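## Task

Move every game piece into the bin labelled R. All other objects stay on the table. No object may stick out over the rim of any bin, and every bin must end up upright and flat on the table. Objects count only if they stay put without the robot's help, so open the gripper and pull the arm away before ending.

## Robot and tools

Robot: one six-joint UR7e-style arm carrying a two-finger parallel gripper whose pads open to at most 50 mm. The arm's base may sit slightly tilted relative to the table. Cameras: cam_head_left (504x504), cam_head_right (504x504) and cam_wrist (616x616), delivered in that order.

Scene frame: origin on the table surface straight beneath the arm's base, +z upward, +y to the left when facing along +x. Results give end_effector_position in metres and end_effector_quat_wxyz, plus linear (m/s) and angular (rad/s) velocities, all in this frame. The printed hand position can be somewhat wrong, more so when the arm is stretched far out.

Gripper geometry: the fingers extend along the gripper's +z axis and close along its x axis. end_effector_position is the midpoint between the pads; fingertips reach 17.5 mm further along +z. A flat block protrudes roughly 9 cm toward the gripper's -y side and rotates with it, so watch it near bin walls. Turning only wrist_3 moves the pad midpoint around a 25 mm radius circle.

execute_actions: argument "actions" is a list holding zero or one item; optional "pictures" (boolean) toggles images, which come by default.
- Empty list: no command, just returns the current state.
- Motion: {"rows": [...], "steps": n}. 1 to 15 rows, steps 1 to 15 (default 15). Each control step is 1/30 s and uses one row; if rows run out, the final row repeats.
- Wait: {"steps": n} with no rows, n up to 300; it ends when n steps have elapsed since the previous result, and your reply time is included.
Each row is a single list of 9 numbers for the one arm, in this order: shoulder_pan_joint, shoulder_lift_joint, elbow_joint, wrist_1_joint, wrist_2_joint, wrist_3_joint (absolute target angles in radians, same convention as the Joint positions line), then gripper position, gripper force_limit, gripper speed (each a normalised value from -1 to 1). Joint ranges: pan -3.142..3.142, lift -6.283..6.283, elbow 0.000..3.142, wrists 1-3 each -6.283..6.283. A call is rejected outright if any target exceeds its range by over 0.010 rad and is also further out than that joint's last reported angle. True ends may differ from these by up to 0.010 rad either way; targets beyond a real end are clipped, and a "joint sent to its limit" line may follow (possibly referring to an earlier, still-running action). Missing that line does not prove there is room left.

Gripper numbers: position +1 = fully open (50 mm), about -0.65 = pads touching; send -1 to grasp so fingers close until blocked. force_limit maps -1/0/+1 to about 20/102/185 N per pad (actual grip may be up to ~17% higher). speed maps -1/0/+1 to 20/85/150 mm/s of gap change. New force or speed settings apply only when the position value also changes by at least 0.01. To lower grip force, open first, then close again.

Motion behaviour: commands are smoothed with about 0.17 s lag; joint speed and acceleration are capped, so large moves may not finish within one call. Each step, a joint's target is clamped to within 0.575 rad of its measured angle, and if the targets would move the gripper over 100 mm from its measured position, all are pulled back proportionally. Between calls the arm keeps heading to the last row sent until it nearly stops or a step is HELD; after that only a new action continues motion or pressing. Fingers already moving keep moving.

Result lines: Joint positions / Joint velocities (column order, rad and rad/s). Wrist force and Wrist torque in the end effector's own x y z axes; they include contacts, held weight and inertia, with a fixed offset (typically under 4 N), noise up to 2.4 N std, saturation near 50 N per axis; "no reading" is harmless. object_status: 0 moving, 1 blocked while opening, 2 blocked while closing (a real grasp), 3 reached target or pads met (usually empty-handed, or a very thin or slightly-too-wide item). Any new position value resets it to 0 briefly. position_measured is in counts; gap in mm is about (250 - position_measured) x 0.202. "joint command not followed" means the clearance check altered or blocked targets (mounts and posts count as arm). HELD marks steps where your row was not fully sent. MOTOR HOT appears at 70 °C.

zoom_image: "camera" (cam_head_left, cam_head_right or cam_wrist) and "region" [x0, y0, x1, y1] in pixels of that camera's latest image, origin top-left, at most 504x504; returns a sharper close-up.

read_manual: optional "section" ("licences" is the only one); gives URDF licence text only, no motion.

finished_scene: "scene" integer (1 or 2), the current scene's number. Irreversible; reports whether the goal held and then presents the next task. Replying without any tool call ends everything.

Things to avoid: knocking or dropping anything off the table (automatic failure), dropping or slamming objects, hard impacts and heavy pushing. Joint load limits are 135 N m for pan, lift and elbow and 25.2 N m for each wrist joint (held weight included); reaching one, or an external force of 150 N anywhere on the arm, tool or load, freezes the arm for 10 s and aborts the rest of the call. Holding loads heats motors; at 85 °C brakes engage for minutes. Occasional random tugs on held items or pushes on loose ones can happen, so verify grasps (object_status 2) and re-check placements before releasing and retreating.

Each tool is called after "Emit:" as name(argument=value, ...), one argument or row to a line, values as JSON.

## Session

Emit:
execute_actions(
  actions=[],
)

Scene clock: 0.00 s of 4800.00 s.
end_effector_position=(+0.0198, -0.3224, +0.1551) position_measured=3 object_status=3 end_effector_quat_wxyz=(-0.038, -0.052, +0.997, -0.050) end_effector_velocity=(+0.000, +0.000, -0.000) end_effector_angular_velocity=(+0.000, -0.000, +0.000)
Joint positions: [-2.147 -2.064  2.663 -2.275 -1.48   2.526]
Joint velocities: [ 0. -0.  0.  0. -0.  0.]
Wrist force (N, on the end effector, along its own x y z axes, offset not removed): no reading
Wrist torque (N m, same axes, about the end effector's origin, offset not removed): no reading

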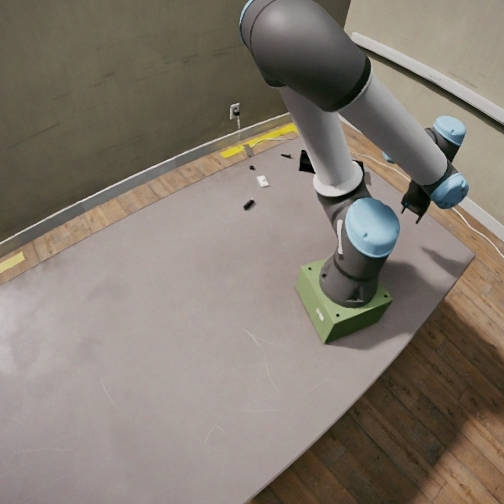

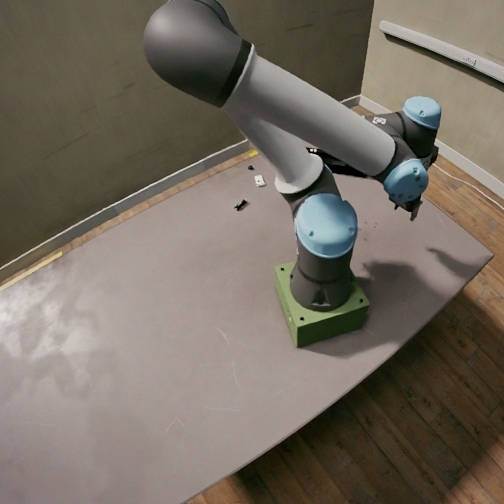

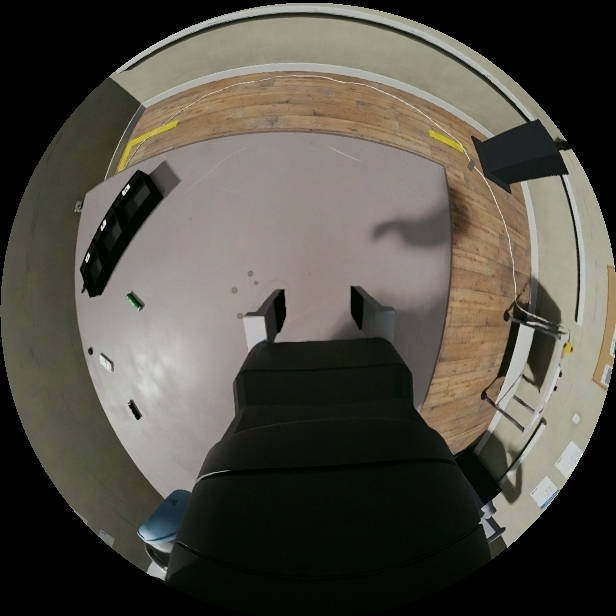

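Emit:
execute_actions(
  actions=[
    {"rows":[[-0.5,-1.6,1.7,-1.671,-1.571,2.526,1,0,0]],"steps":15},
  ],
  pictures=false,
)

Emit:
execute_actions(
  actions=[
    {"steps":90},
  ],
)

Scene clock: 13.97 s of 4800.00 s.
end_effector_position=(+0.2298, -0.3931, +0.2519) position_measured=3 object_status=3 end_effector_quat_wxyz=(-0.023, -0.373, +0.925, +0.072) end_effector_velocity=(+0.584, +0.020, +0.220) end_effector_angular_velocity=(-0.089, -0.036, +1.387)
Joint positions: [-1.47  -1.697  2.019 -1.811 -1.556  2.526]
Joint velocities: [ 1.37   0.296 -0.938  0.423 -0.044  0.001]
Wrist force (N, on the end effector, along its own x y z axes, offset not removed): [-0.3 -2.0 0.8]
Wrist torque (N m, same axes, about the end effector's origin, offset not removed): [-0.21 0.03 -0.12]
Steps of this call (steps 1 to 90: nothing new was sent; then 10.47 s passed at rest; steps 91 to 105: all 15 steps of this action). Readings (joint positions | what the end effector reports):
91: [-2.147 -2.064 2.662 -2.275 -1.480 2.526] | position_measured=3 object_status=3
92: [-2.136 -2.053 2.652 -2.264 -1.488 2.526] | position_measured=3 object_status=3
94: [-2.048 -1.966 2.565 -2.177 -1.516 2.526] | position_measured=3 object_status=3
98: [-1.792 -1.797 2.308 -1.953 -1.541 2.526] | position_measured=3 object_status=3
105: the state above

Scene clock: 16.97 s of 4800.00 s.
end_effector_position=(+0.5372, -0.0896, +0.3291) position_measured=3 object_status=3 end_effector_quat_wxyz=(+0.019, +0.764, -0.644, -0.048) end_effector_velocity=(-0.000, +0.000, -0.000) end_effector_angular_velocity=(+0.001, +0.002, -0.000)
Joint positions: [-0.5   -1.6    1.7   -1.671 -1.571  2.526]
Joint velocities: [ 0.     0.001 -0.     0.001 -0.     0.   ]
Wrist force (N, on the end effector, along its own x y z axes, offset not removed): [-2.6 0.4 1.7]
Wrist torque (N m, same axes, about the end effector's origin, offset not removed): [0.15 0.31 0.03]
Steps of this call (steps 1 to 45: the robot went on to your last target; steps 46 to 90: nothing new was sent). Readings (joint positions | what the end effector reports):
1: [-1.424 -1.687 1.988 -1.797 -1.558 2.526] | position_measured=3 object_status=3
2: [-1.378 -1.679 1.961 -1.785 -1.559 2.526] | position_measured=3 object_status=3
4: [-1.286 -1.664 1.914 -1.764 -1.561 2.526] | position_measured=3 object_status=3
8: [-1.106 -1.643 1.844 -1.733 -1.564 2.526] | position_measured=3 object_status=3
90: the state above
The arm was judged still, so your last target was given up. Only a new action makes it travel on or press farther. Fingers that are still opening or closing keep moving.

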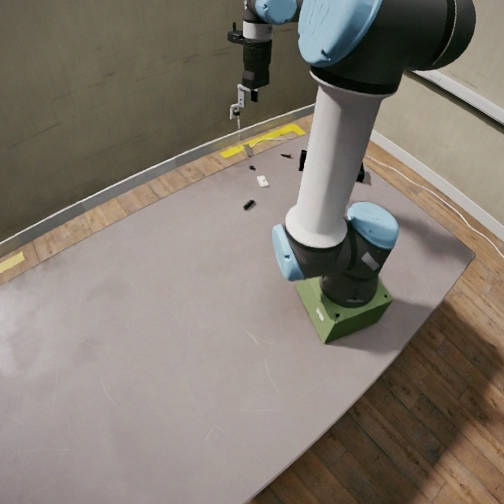

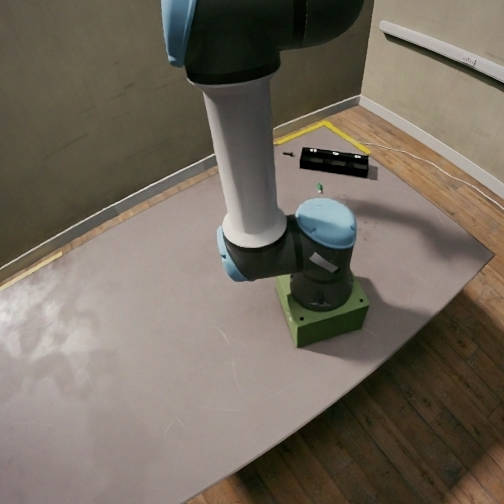

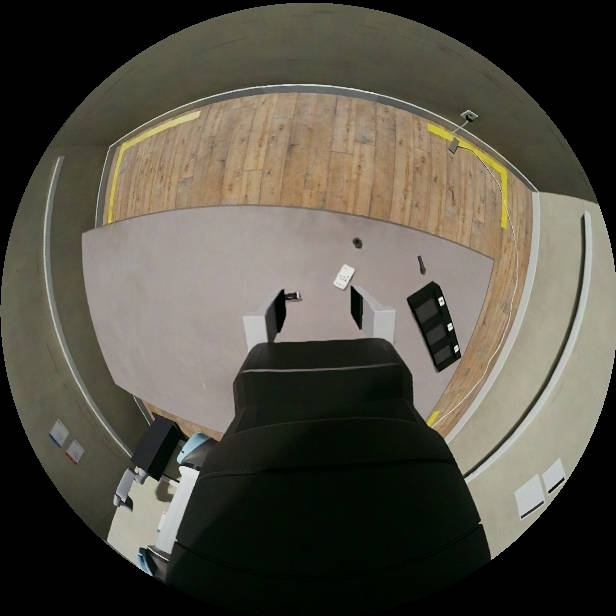

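Emit:
zoom_image(
  camera="cam_wrist",
  region=[260, 200, 500, 400],
)

Region (260, 200, 500, 400) of cam_wrist's 616x616 image, scaled by 2.100, with more detail than that image has.

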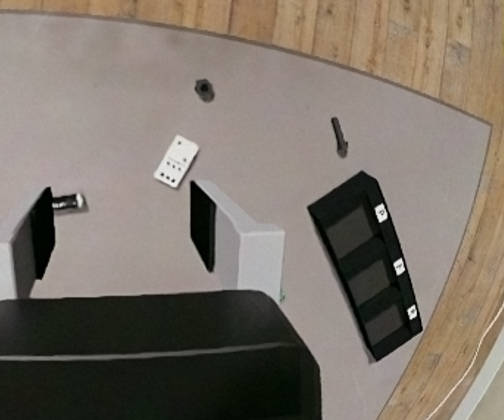

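Emit:
zoom_image(
  camera="cam_wrist",
  region=[400, 275, 480, 375],
)

Emit:
zoom_image(
  camera="cam_head_right",
  region=[270, 130, 390, 200],
)

Region (400, 275, 480, 375) of cam_wrist's 616x616 image, scaled by 5.040, with more detail than that image has; it fills the left 403 columns of this view, and the rest is white.

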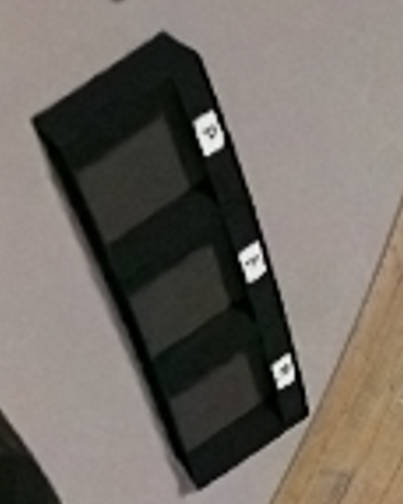

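Region (270, 130, 390, 200) of cam_head_right's 504x504 image, scaled by 4.200, with more detail than that image has; it fills the top 294 rows of this view, and the rest is white.

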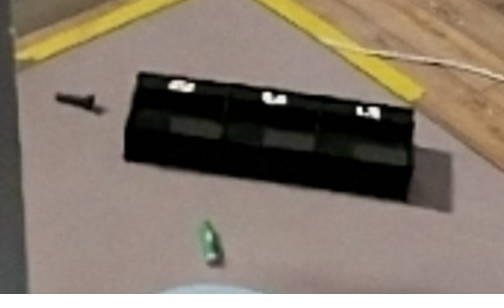

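Emit:
execute_actions(
  actions=[
    {"rows":[[-0.651,-1.463,2.191,-2.399,-1.548,2.816,1,0,0]],"steps":15},
  ],
  pictures=false,
)

Emit:
execute_actions(
  actions=[
    {"steps":30},
  ],
)

Scene clock: 45.47 s of 4800.00 s.
end_effector_position=(+0.4920, -0.1525, +0.1237) position_measured=3 object_status=3 end_effector_quat_wxyz=(-0.004, -0.610, +0.793, +0.003) end_effector_velocity=(-0.014, -0.018, -0.045) end_effector_angular_velocity=(-0.074, -0.112, -0.129)
Joint positions: [-0.648 -1.466  2.178 -2.373 -1.548  2.809]
Joint velocities: [-0.043  0.039  0.175 -0.346  0.006  0.09 ]
Wrist force (N, on the end effector, along its own x y z axes, offset not removed): [-0.8 -0.2 3.0]
Wrist torque (N m, same axes, about the end effector's origin, offset not removed): [0.03 0.11 -0.20]
Steps of this call (steps 1 to 90: nothing new was sent; then 25.00 s passed at rest; steps 91 to 105: all 15 steps of this action). Readings (joint positions | what the end effector reports):
91: [-0.500 -1.600 1.700 -1.671 -1.571 2.526] | position_measured=3 object_status=3
92: [-0.508 -1.592 1.710 -1.682 -1.569 2.536] | position_measured=3 object_status=3
94: [-0.537 -1.566 1.785 -1.762 -1.565 2.588] | position_measured=3 object_status=3
98: [-0.593 -1.515 1.970 -2.012 -1.556 2.697] | position_measured=3 object_status=3
105: the state above

Scene clock: 46.47 s of 4800.00 s.
end_effector_position=(+0.4908, -0.1537, +0.1203) position_measured=3 object_status=3 end_effector_quat_wxyz=(-0.002, -0.606, +0.796, -0.001) end_effector_velocity=(-0.000, +0.000, -0.000) end_effector_angular_velocity=(+0.001, +0.001, -0.001)
Joint positions: [-0.651 -1.463  2.191 -2.399 -1.548  2.816]
Joint velocities: [-0.     0.    -0.     0.001  0.     0.   ]
Wrist force (N, on the end effector, along its own x y z axes, offset not removed): [-1.1 -0.7 1.7]
Wrist torque (N m, same axes, about the end effector's origin, offset not removed): [-0.09 0.10 -0.04]
Steps of this call (steps 1 to 30: the robot went on to your last target). Readings (joint positions | what the end effector reports):
1: [-0.649 -1.465 2.182 -2.383 -1.548 2.812] | position_measured=3 object_status=3
2: [-0.650 -1.464 2.185 -2.389 -1.548 2.813] | position_measured=3 object_status=3
4: [-0.650 -1.464 2.189 -2.395 -1.548 2.815] | position_measured=3 object_status=3
8: [-0.651 -1.463 2.191 -2.398 -1.548 2.816] | position_measured=3 object_status=3
30: the state above
The arm was judged still, so your last target was given up. Only a new action makes it travel on or press farther. Fingers that are still opening or closing keep moving.

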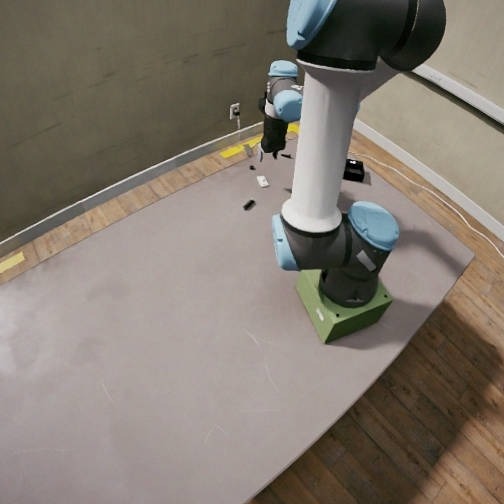

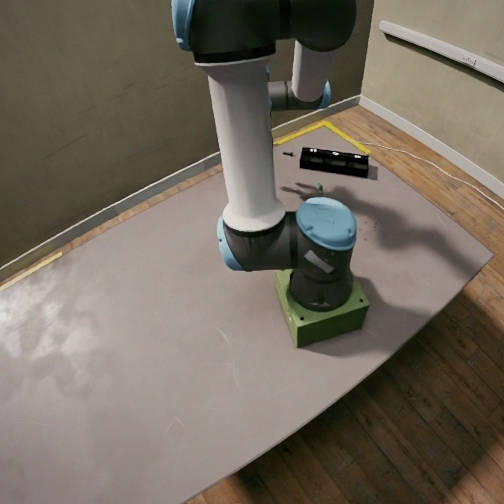

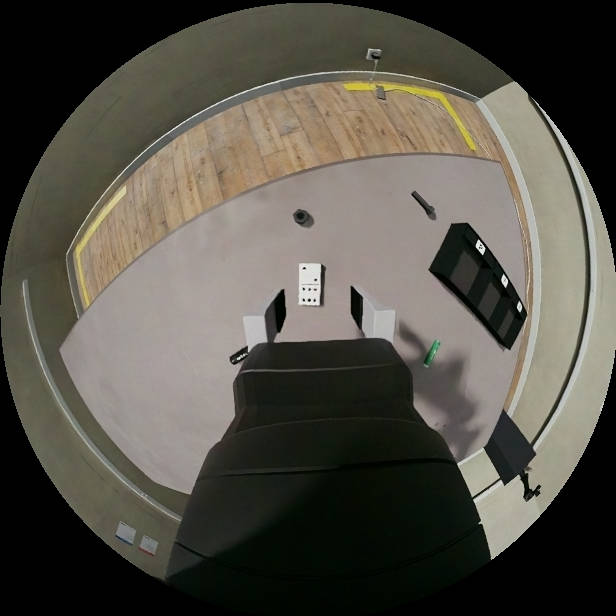

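Emit:
execute_actions(
  actions=[
    {"rows":[[-0.645,-1.297,2.239,-2.613,-1.548,2.816,1,0,0]],"steps":15},
  ],
  pictures=false,
)

Emit:
execute_actions(
  actions=[
    {"steps":10},
  ],
)

Scene clock: 51.03 s of 4800.00 s.
end_effector_position=(+0.4908, -0.1525, +0.0507) position_measured=3 object_status=3 end_effector_quat_wxyz=(-0.002, -0.608, +0.794, -0.001) end_effector_velocity=(+0.000, -0.000, -0.003) end_effector_angular_velocity=(-0.002, -0.002, +0.000)
Joint positions: [-0.645 -1.298  2.239 -2.612 -1.548  2.816]
Joint velocities: [ 0.     0.01   0.002 -0.015 -0.     0.   ]
Wrist force (N, on the end effector, along its own x y z axes, offset not removed): [-0.8 1.3 1.9]
Wrist torque (N m, same axes, about the end effector's origin, offset not removed): [0.31 0.03 -0.05]
Steps of this call (steps 1 to 90: nothing new was sent; then 1.07 s passed at rest; steps 91 to 105: all 15 steps of this action). Readings (joint positions | what the end effector reports):
91: [-0.651 -1.462 2.191 -2.400 -1.548 2.816] | position_measured=3 object_status=3
92: [-0.650 -1.453 2.198 -2.410 -1.548 2.816] | position_measured=3 object_status=3
94: [-0.647 -1.385 2.220 -2.487 -1.548 2.816] | position_measured=3 object_status=3
98: [-0.645 -1.312 2.236 -2.591 -1.548 2.816] | position_measured=3 object_status=3
105: the state above

Scene clock: 51.37 s of 4800.00 s.
end_effector_position=(+0.4908, -0.1525, +0.0504) position_measured=3 object_status=3 end_effector_quat_wxyz=(-0.002, -0.608, +0.794, -0.001) end_effector_velocity=(+0.000, -0.000, +0.001) end_effector_angular_velocity=(-0.001, -0.001, +0.000)
Joint positions: [-0.645 -1.297  2.239 -2.613 -1.548  2.816]
Joint velocities: [-0.    -0.001 -0.     0.    -0.    -0.   ]
Wrist force (N, on the end effector, along its own x y z axes, offset not removed): [-4.2 -0.1 5.1]
Wrist torque (N m, same axes, about the end effector's origin, offset not removed): [0.06 0.70 0.11]
Steps of this call (steps 1 to 10: the robot went on to your last target). Readings (joint positions | what the end effector reports):
1: [-0.645 -1.297 2.239 -2.612 -1.548 2.816] | position_measured=3 object_status=3
2: [-0.645 -1.297 2.239 -2.613 -1.548 2.816] | position_measured=3 object_status=3
4: [-0.645 -1.297 2.239 -2.613 -1.548 2.816] | position_measured=3 object_status=3
8: [-0.645 -1.297 2.239 -2.613 -1.548 2.816] | position_measured=3 object_status=3
10: the state above

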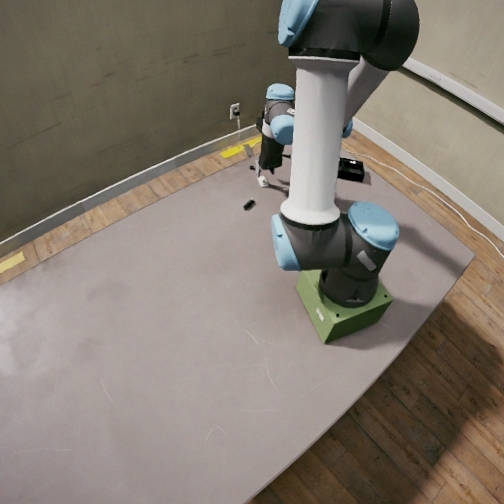

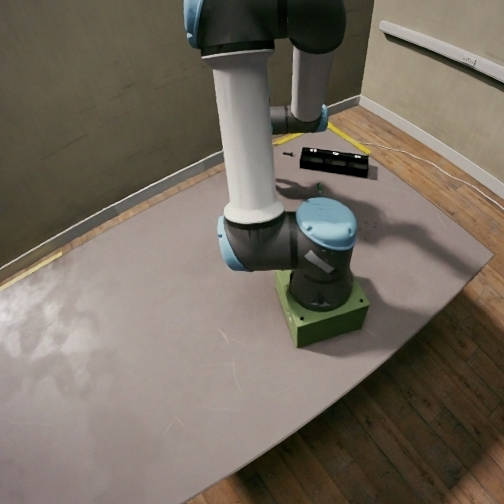

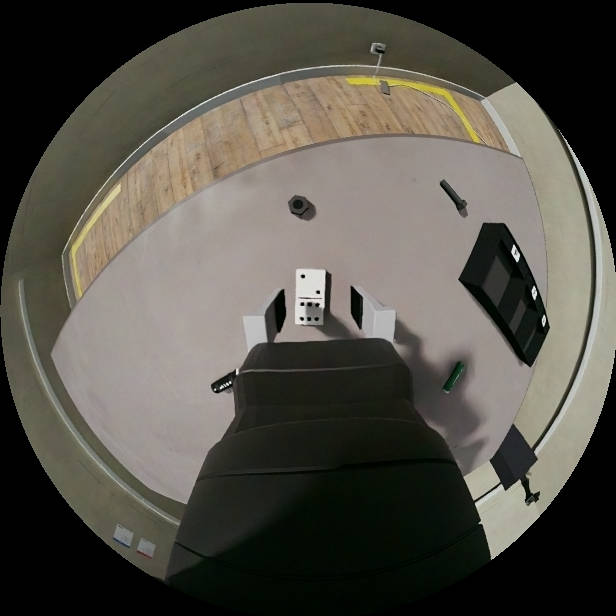

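Emit:
execute_actions(
  actions=[
    {"rows":[[-0.631,-1.297,2.239,-2.613,-1.548,2.83,1,0,0],[-0.631,-1.28,2.241,-2.632,-1.548,2.83,1,0,0],[-0.631,-1.26,2.243,-2.654,-1.548,2.83,1,0,0],[-0.631,-1.24,2.246,-2.677,-1.548,2.83,1,0,0],[-0.631,-1.216,2.249,-2.704,-1.548,2.83,1,0,0]],"steps":15},
  ],
)

Scene clock: 56.77 s of 4800.00 s.
end_effector_position=(+0.4924, -0.1465, +0.0203) position_measured=3 object_status=3 end_effector_quat_wxyz=(-0.001, -0.608, +0.794, -0.001) end_effector_velocity=(+0.000, +0.000, -0.004) end_effector_angular_velocity=(+0.000, -0.000, -0.001)
Joint positions: [-0.631 -1.217  2.249 -2.703 -1.548  2.83 ]
Joint velocities: [ 0.001  0.012  0.    -0.012  0.     0.001]
Wrist force (N, on the end effector, along its own x y z axes, offset not removed): [-1.3 -2.1 2.5]
Wrist torque (N m, same axes, about the end effector's origin, offset not removed): [-0.30 0.01 -0.03]
Steps of this call (steps 1 to 15: the robot went on to your last target; steps 16 to 90: nothing new was sent; then 1.90 s passed at rest; steps 91 to 105: all 15 steps of this action). Readings (joint positions | what the end effector reports):
91: [-0.645 -1.297 2.239 -2.613 -1.548 2.816] | position_measured=3 object_status=3
92: [-0.642 -1.297 2.239 -2.613 -1.548 2.819] | position_measured=3 object_status=3
94: [-0.636 -1.285 2.240 -2.626 -1.548 2.825] | position_measured=3 object_status=3
98: [-0.632 -1.235 2.247 -2.682 -1.548 2.829] | position_measured=3 object_status=3
105: the state above

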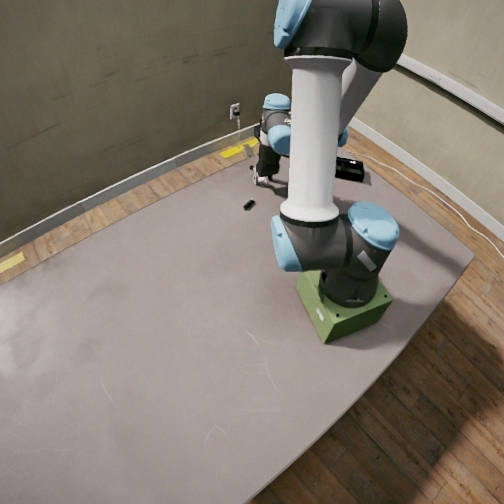

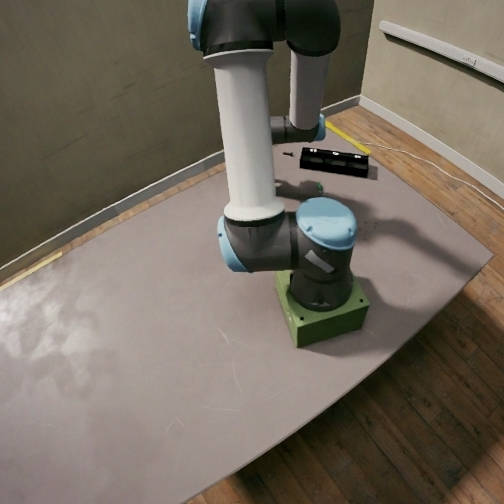

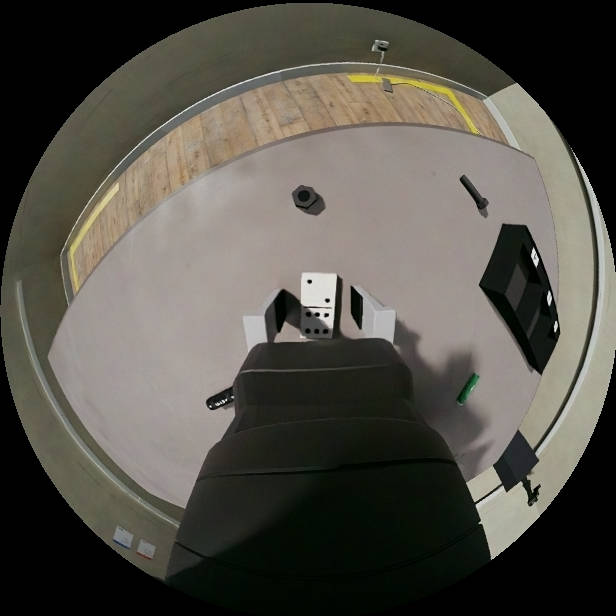

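Emit:
execute_actions(
  actions=[
    {"rows":[[-0.631,-1.216,2.249,-2.704,-1.548,2.83,-1,-0.5,0]],"steps":15},
  ],
  pictures=false,
)

Emit:
execute_actions(
  actions=[
    {"steps":8},
  ],
  pictures=false,
)

Emit:
execute_actions(
  actions=[
    {"rows":[[-0.631,-1.55,2.12,-2.241,-1.548,2.83,-1,-0.5,0]],"steps":15},
  ],
  pictures=false,
)

Scene clock: 61.23 s of 4800.00 s.
end_effector_position=(+0.4923, -0.1465, +0.0200) position_measured=136 object_status=0 end_effector_quat_wxyz=(-0.001, -0.608, +0.794, -0.001) end_effector_velocity=(-0.001, +0.001, -0.001) end_effector_angular_velocity=(+0.002, +0.003, +0.000)
Joint positions: [-0.631 -1.216  2.249 -2.704 -1.548  2.83 ]
Joint velocities: [-0.     0.     0.001  0.002 -0.    -0.   ]
Wrist force (N, on the end effector, along its own x y z axes, offset not removed): [-2.7 1.4 4.5]
Wrist torque (N m, same axes, about the end effector's origin, offset not removed): [0.26 0.37 0.04]
Steps of this call (steps 1 to 15: the robot went on to your last target; steps 16 to 90: nothing new was sent; then 0.97 s passed at rest; steps 91 to 105: all 15 steps of this action). Readings (joint positions | what the end effector reports):
91: [-0.631 -1.216 2.249 -2.704 -1.548 2.830] | position_measured=10 object_status=0
92: [-0.631 -1.216 2.249 -2.704 -1.548 2.830] | position_measured=24 object_status=0
94: [-0.631 -1.216 2.249 -2.704 -1.548 2.830] | position_measured=52 object_status=0
98: [-0.631 -1.216 2.249 -2.704 -1.548 2.830] | position_measured=108 object_status=0
105: the state above

Scene clock: 61.50 s of 4800.00 s.
end_effector_position=(+0.4923, -0.1465, +0.0200) position_measured=136 object_status=2 end_effector_quat_wxyz=(-0.001, -0.608, +0.794, -0.001) end_effector_velocity=(-0.000, -0.000, +0.000) end_effector_angular_velocity=(-0.001, +0.000, -0.000)
Joint positions: [-0.631 -1.216  2.249 -2.704 -1.548  2.83 ]
Joint velocities: [-0.    -0.     0.    -0.    -0.001  0.   ]
Wrist force (N, on the end effector, along its own x y z axes, offset not removed): [-2.2 -1.1 0.1]
Wrist torque (N m, same axes, about the end effector's origin, offset not removed): [-0.19 0.29 0.10]
Steps of this call (steps 1 to 8: the robot went on to your last target). Readings (joint positions | what the end effector reports):
1: [-0.631 -1.216 2.249 -2.704 -1.548 2.830] | position_measured=136 object_status=0
2: [-0.631 -1.216 2.249 -2.704 -1.548 2.830] | position_measured=136 object_status=2
4: [-0.631 -1.216 2.249 -2.704 -1.548 2.830] | position_measured=136 object_status=2
8: the state above

Scene clock: 62.00 s of 4800.00 s.
end_effector_position=(+0.4995, -0.1466, +0.1704) position_measured=136 object_status=2 end_effector_quat_wxyz=(-0.001, -0.608, +0.794, -0.001) end_effector_velocity=(-0.006, +0.004, +0.015) end_effector_angular_velocity=(+0.007, +0.010, -0.000)
Joint positions: [-0.631 -1.547  2.121 -2.246 -1.548  2.83 ]
Joint velocities: [-0.    -0.037 -0.012  0.061 -0.    -0.   ]
Wrist force (N, on the end effector, along its own x y z axes, offset not removed): [-2.6 0.9 2.0]
Wrist torque (N m, same axes, about the end effector's origin, offset not removed): [0.28 0.52 0.00]
Steps of this call (steps 1 to 15: all 15 steps of this action). Readings (joint positions | what the end effector reports):
1: [-0.631 -1.216 2.249 -2.704 -1.548 2.830] | position_measured=136 object_status=2
2: [-0.631 -1.226 2.240 -2.693 -1.548 2.830] | position_measured=136 object_status=2
4: [-0.631 -1.307 2.199 -2.606 -1.548 2.830] | position_measured=136 object_status=2
8: [-0.631 -1.486 2.140 -2.349 -1.548 2.830] | position_measured=136 object_status=2
15: the state above

Emit:
execute_actions(
  actions=[
    {"rows":[[-1.336,-1.461,2.005,-2.177,-1.488,2.83,-1,-0.5,0]],"steps":15},
  ],
  pictures=false,
)

Emit:
execute_actions(
  actions=[
    {"steps":25},
  ],
)

Scene clock: 68.67 s of 4800.00 s.
end_effector_position=(+0.3815, -0.3951, +0.1767) position_measured=136 object_status=2 end_effector_quat_wxyz=(-0.000, -0.377, +0.926, +0.002) end_effector_velocity=(-0.421, -0.473, +0.027) end_effector_angular_velocity=(-0.029, -0.013, -1.181)
Joint positions: [-1.167 -1.477  2.026 -2.189 -1.499  2.83 ]
Joint velocities: [-1.183  0.128 -0.164  0.089  0.085  0.   ]
Wrist force (N, on the end effector, along its own x y z axes, offset not removed): [-1.3 -0.6 3.3]
Wrist torque (N m, same axes, about the end effector's origin, offset not removed): [0.07 0.30 -0.08]
Steps of this call (steps 1 to 15: the robot went on to your last target; steps 16 to 90: nothing new was sent; then 3.17 s passed at rest; steps 91 to 105: all 15 steps of this action). Readings (joint positions | what the end effector reports):
91: [-0.632 -1.550 2.120 -2.241 -1.548 2.830] | position_measured=136 object_status=2
92: [-0.642 -1.544 2.113 -2.236 -1.544 2.830] | position_measured=136 object_status=2
94: [-0.717 -1.530 2.095 -2.226 -1.534 2.830] | position_measured=136 object_status=2
98: [-0.885 -1.509 2.067 -2.211 -1.520 2.830] | position_measured=136 object_status=2
105: the state above

Scene clock: 69.50 s of 4800.00 s.
end_effector_position=(+0.3150, -0.4571, +0.1814) position_measured=136 object_status=2 end_effector_quat_wxyz=(-0.001, -0.297, +0.955, -0.001) end_effector_velocity=(-0.000, +0.000, +0.000) end_effector_angular_velocity=(+0.000, +0.000, +0.001)
Joint positions: [-1.336 -1.461  2.005 -2.177 -1.488  2.83 ]
Joint velocities: [ 0.    -0.    -0.     0.001 -0.    -0.001]
Wrist force (N, on the end effector, along its own x y z axes, offset not removed): [-0.6 1.5 2.2]
Wrist torque (N m, same axes, about the end effector's origin, offset not removed): [0.53 0.07 -0.08]
Steps of this call (steps 1 to 25: the robot went on to your last target). Readings (joint positions | what the end effector reports):
1: [-1.207 -1.473 2.020 -2.186 -1.496 2.830] | position_measured=136 object_status=2
2: [-1.245 -1.469 2.016 -2.183 -1.494 2.830] | position_measured=136 object_status=2
4: [-1.297 -1.464 2.010 -2.180 -1.490 2.830] | position_measured=136 object_status=2
8: [-1.329 -1.462 2.006 -2.177 -1.488 2.830] | position_measured=136 object_status=2
25: the state above

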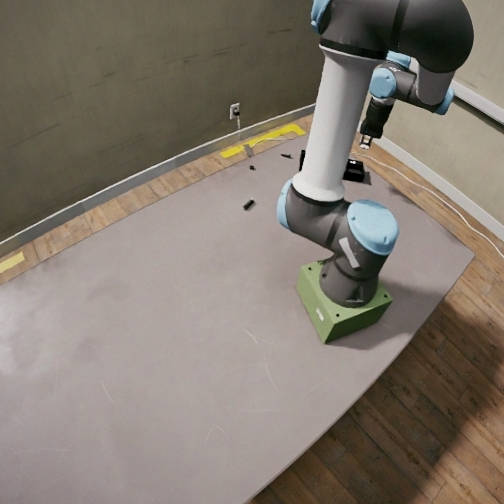

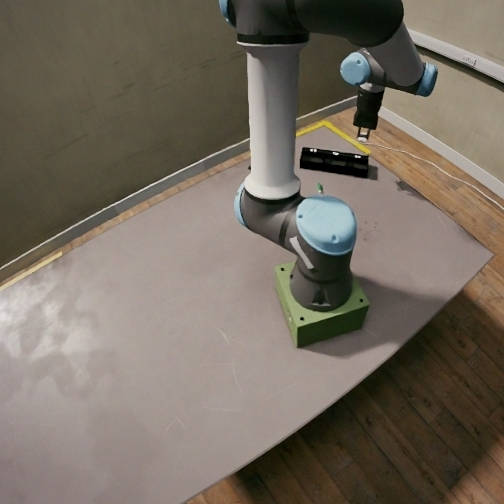

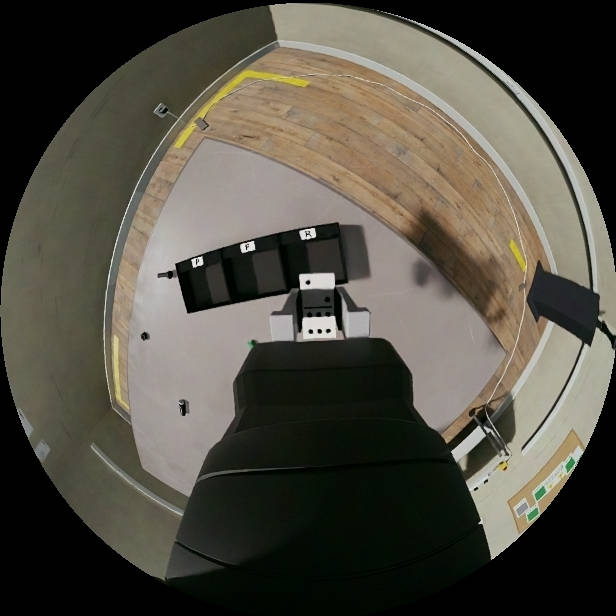

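Emit:
execute_actions(
  actions=[
    {"rows":[[-1.311,-1.26,2.036,-2.41,-1.488,2.685,-1,-0.5,0]],"steps":15},
  ],
)

Scene clock: 77.60 s of 4800.00 s.
end_effector_position=(+0.3289, -0.4707, +0.0904) position_measured=136 object_status=2 end_effector_quat_wxyz=(+0.000, -0.377, +0.926, -0.001) end_effector_velocity=(+0.000, -0.000, -0.005) end_effector_angular_velocity=(-0.000, +0.000, +0.010)
Joint positions: [-1.311 -1.261  2.036 -2.409 -1.488  2.686]
Joint velocities: [ 0.001  0.011  0.002 -0.013 -0.    -0.008]
Wrist force (N, on the end effector, along its own x y z axes, offset not removed): [-1.0 -1.1 2.2]
Wrist torque (N m, same axes, about the end effector's origin, offset not removed): [-0.10 0.06 -0.01]
Steps of this call (steps 1 to 15: the robot went on to your last target; steps 16 to 90: nothing new was sent; then 4.60 s passed at rest; steps 91 to 105: all 15 steps of this action). Readings (joint positions | what the end effector reports):
91: [-1.336 -1.460 2.005 -2.177 -1.488 2.830] | position_measured=136 object_status=2
92: [-1.331 -1.451 2.010 -2.188 -1.488 2.820] | position_measured=136 object_status=2
94: [-1.320 -1.375 2.024 -2.268 -1.488 2.758] | position_measured=136 object_status=2
98: [-1.313 -1.279 2.034 -2.385 -1.488 2.698] | position_measured=136 object_status=2
105: the state above

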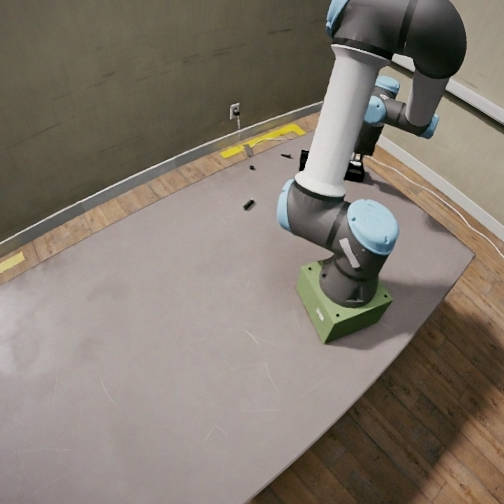

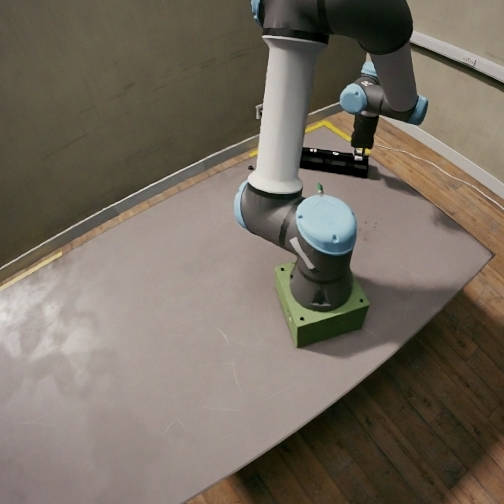

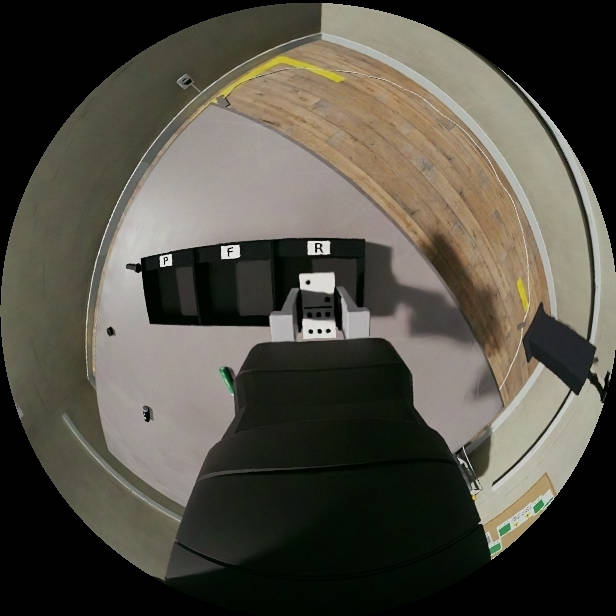

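Emit:
execute_actions(
  actions=[
    {"rows":[[-1.306,-1.24,2.034,-2.428,-1.488,2.69,-1,-0.5,0],[-1.305,-1.22,2.039,-2.453,-1.488,2.69,-1,-0.5,0],[-1.304,-1.20,2.044,-2.478,-1.488,2.69,-1,-0.5,0],[-1.303,-1.18,2.049,-2.503,-1.488,2.69,-1,-0.5,0],[-1.301,-1.152,2.055,-2.537,-1.488,2.695,-1,-0.5,0]],"steps":15},
  ],
)

Scene clock: 85.80 s of 4800.00 s.
end_effector_position=(+0.3304, -0.4715, +0.0404) position_measured=136 object_status=2 end_effector_quat_wxyz=(+0.001, -0.377, +0.926, -0.000) end_effector_velocity=(-0.000, +0.000, -0.006) end_effector_angular_velocity=(+0.000, +0.000, -0.001)
Joint positions: [-1.301 -1.153  2.055 -2.536 -1.488  2.695]
Joint velocities: [ 0.     0.014  0.003 -0.016 -0.     0.002]
Wrist force (N, on the end effector, along its own x y z axes, offset not removed): [-1.3 1.3 2.2]
Wrist torque (N m, same axes, about the end effector's origin, offset not removed): [0.32 0.12 -0.01]
Steps of this call (steps 1 to 15: the robot went on to your last target; steps 16 to 90: nothing new was sent; then 4.70 s passed at rest; steps 91 to 105: all 15 steps of this action). Readings (joint positions | what the end effector reports):
91: [-1.311 -1.260 2.036 -2.410 -1.488 2.685] | position_measured=136 object_status=2
92: [-1.310 -1.256 2.036 -2.414 -1.488 2.686] | position_measured=136 object_status=2
94: [-1.307 -1.235 2.038 -2.437 -1.488 2.688] | position_measured=136 object_status=2
98: [-1.303 -1.174 2.051 -2.510 -1.488 2.693] | position_measured=136 object_status=2
105: the state above

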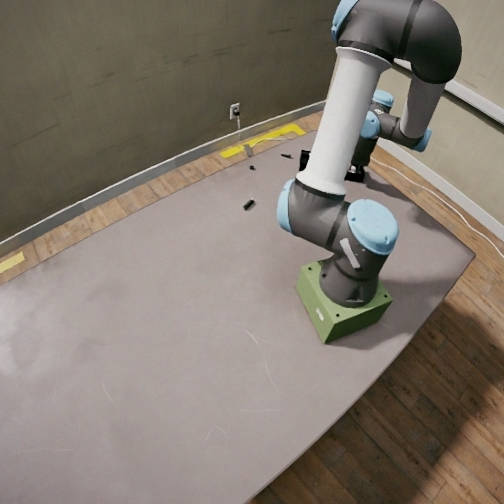

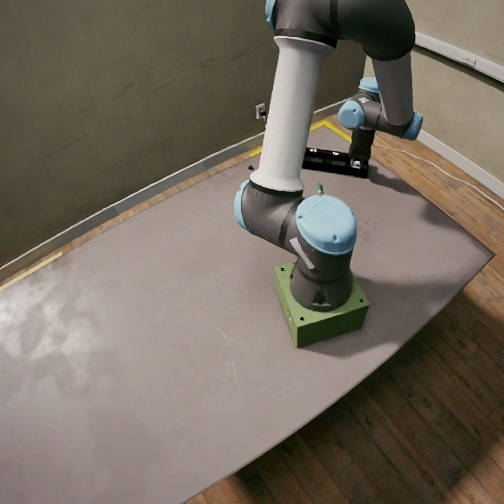

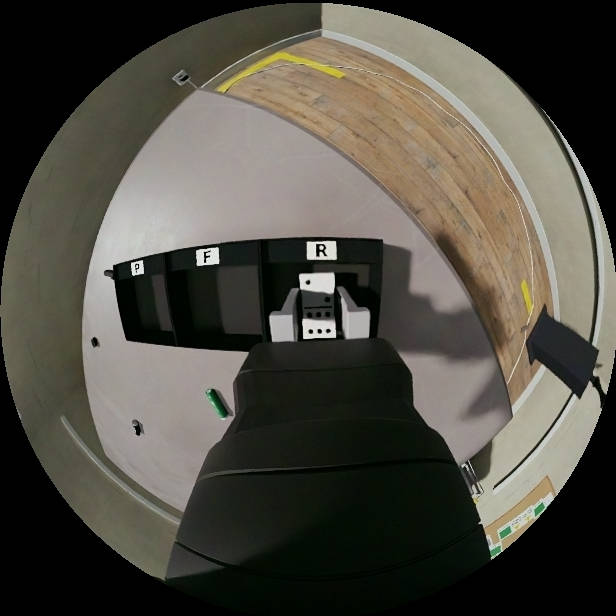

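Lower 12 mm more, release.

Emit:
execute_actions(
  actions=[
    {"rows":[[-1.300,-1.123,2.058,-2.569,-1.488,2.695,-1,-0.5,0]],"steps":12},
  ],
  pictures=false,
)

Emit:
execute_actions(
  actions=[
    {"rows":[[-1.300,-1.123,2.058,-2.569,-1.488,2.695,0.5,-0.5,0]],"steps":10},
  ],
  pictures=false,
)

Emit:
execute_actions(
  actions=[
    {"rows":[[-1.311,-1.26,2.036,-2.41,-1.488,2.685,0.5,-0.5,0],[-1.311,-1.26,2.036,-2.41,-1.488,2.685,0.5,-0.5,0],[-1.311,-1.26,2.036,-2.41,-1.488,2.685,0.5,-0.5,0],[-1.311,-1.26,2.036,-2.41,-1.488,2.685,0.5,-0.5,0],[-1.311,-1.26,2.036,-2.41,-1.488,2.685,0.5,-0.5,0],[-1.336,-1.461,2.005,-2.177,-1.488,2.685,0.5,-0.5,0]],"steps":15},
  ],
)

Scene clock: 94.33 s of 4800.00 s.
end_effector_position=(+0.3300, -0.4718, +0.0272) position_measured=136 object_status=2 end_effector_quat_wxyz=(+0.001, -0.378, +0.926, -0.000) end_effector_velocity=(+0.000, -0.000, -0.002) end_effector_angular_velocity=(-0.001, -0.001, +0.001)
Joint positions: [-1.3   -1.123  2.058 -2.569 -1.488  2.695]
Joint velocities: [ 0.     0.004  0.    -0.006  0.    -0.   ]
Wrist force (N, on the end effector, along its own x y z axes, offset not removed): [-0.4 2.7 -0.2]
Wrist torque (N m, same axes, about the end effector's origin, offset not removed): [0.36 -0.09 -0.18]
Steps of this call (steps 1 to 15: the robot went on to your last target; steps 16 to 90: nothing new was sent; then 5.13 s passed at rest; steps 91 to 102: all 12 steps of this action). Readings (joint positions | what the end effector reports):
91: [-1.301 -1.152 2.055 -2.537 -1.488 2.695] | position_measured=136 object_status=2
92: [-1.301 -1.147 2.056 -2.543 -1.488 2.695] | position_measured=136 object_status=2
94: [-1.300 -1.134 2.057 -2.557 -1.488 2.695] | position_measured=136 object_status=2
98: [-1.300 -1.125 2.058 -2.567 -1.488 2.695] | position_measured=136 object_status=2
102: the state above

Scene clock: 94.67 s of 4800.00 s.
end_effector_position=(+0.3300, -0.4718, +0.0271) position_measured=78 object_status=0 end_effector_quat_wxyz=(+0.001, -0.378, +0.926, -0.000) end_effector_velocity=(+0.000, +0.001, -0.000) end_effector_angular_velocity=(+0.001, -0.000, +0.002)
Joint positions: [-1.3   -1.123  2.058 -2.569 -1.488  2.695]
Joint velocities: [ 0.001 -0.     0.001  0.     0.001 -0.001]
Wrist force (N, on the end effector, along its own x y z axes, offset not removed): [-1.9 -1.0 2.8]
Wrist torque (N m, same axes, about the end effector's origin, offset not removed): [-0.10 0.28 -0.12]
Steps of this call (steps 1 to 10: all 10 steps of this action). Readings (joint positions | what the end effector reports):
1: [-1.300 -1.123 2.058 -2.569 -1.488 2.695] | position_measured=130 object_status=0
2: [-1.300 -1.123 2.058 -2.569 -1.488 2.695] | position_measured=116 object_status=0
4: [-1.300 -1.123 2.058 -2.569 -1.488 2.695] | position_measured=88 object_status=0
8: [-1.300 -1.123 2.058 -2.569 -1.488 2.695] | position_measured=78 object_status=0
10: the state above

Scene clock: 95.17 s of 4800.00 s.
end_effector_position=(+0.3184, -0.4564, +0.1777) position_measured=78 object_status=3 end_effector_quat_wxyz=(-0.001, -0.366, +0.931, -0.002) end_effector_velocity=(-0.008, +0.022, +0.049) end_effector_angular_velocity=(+0.014, +0.005, -0.010)
Joint positions: [-1.335 -1.452  2.006 -2.188 -1.488  2.685]
Joint velocities: [-0.01  -0.119 -0.012  0.147  0.    -0.002]
Wrist force (N, on the end effector, along its own x y z axes, offset not removed): [-2.4 -0.7 -0.2]
Wrist torque (N m, same axes, about the end effector's origin, offset not removed): [-0.12 0.45 -0.08]
Steps of this call (steps 1 to 15: all 15 steps of this action). Readings (joint positions | what the end effector reports):
1: [-1.300 -1.123 2.058 -2.569 -1.488 2.695] | position_measured=78 object_status=0
2: [-1.302 -1.133 2.054 -2.559 -1.488 2.693] | position_measured=78 object_status=3
4: [-1.307 -1.192 2.044 -2.494 -1.488 2.689] | position_measured=78 object_status=3
8: [-1.320 -1.289 2.025 -2.381 -1.488 2.686] | position_measured=78 object_status=3
15: the state above

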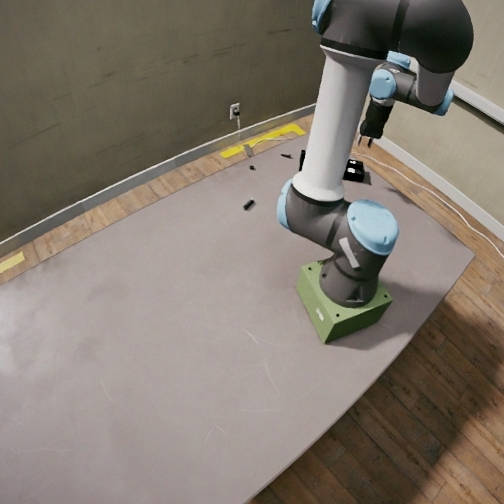

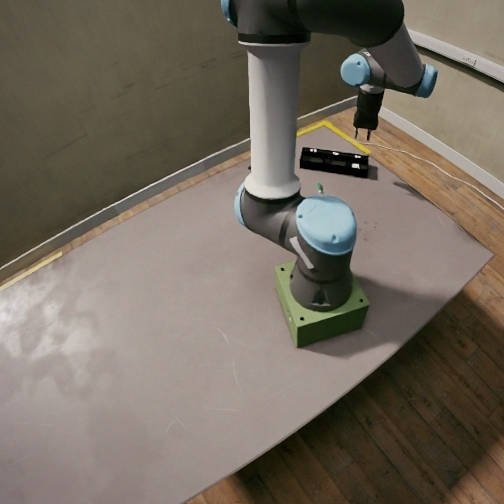

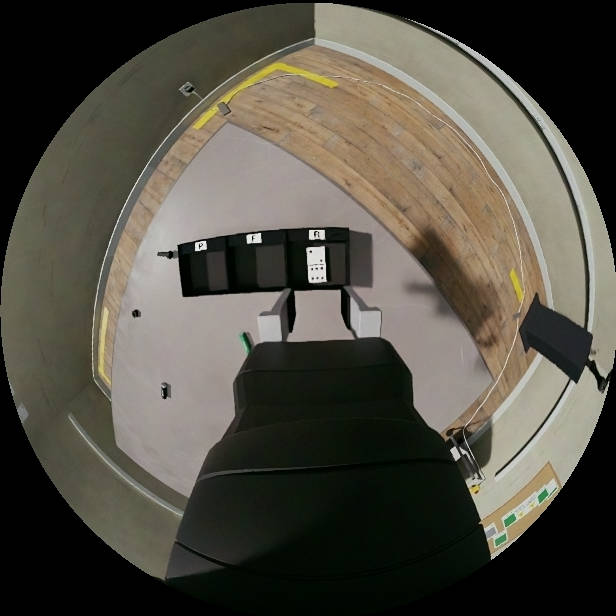

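Emit:
finished_scene(
  scene=1,
)

The scene is finished: the task was done.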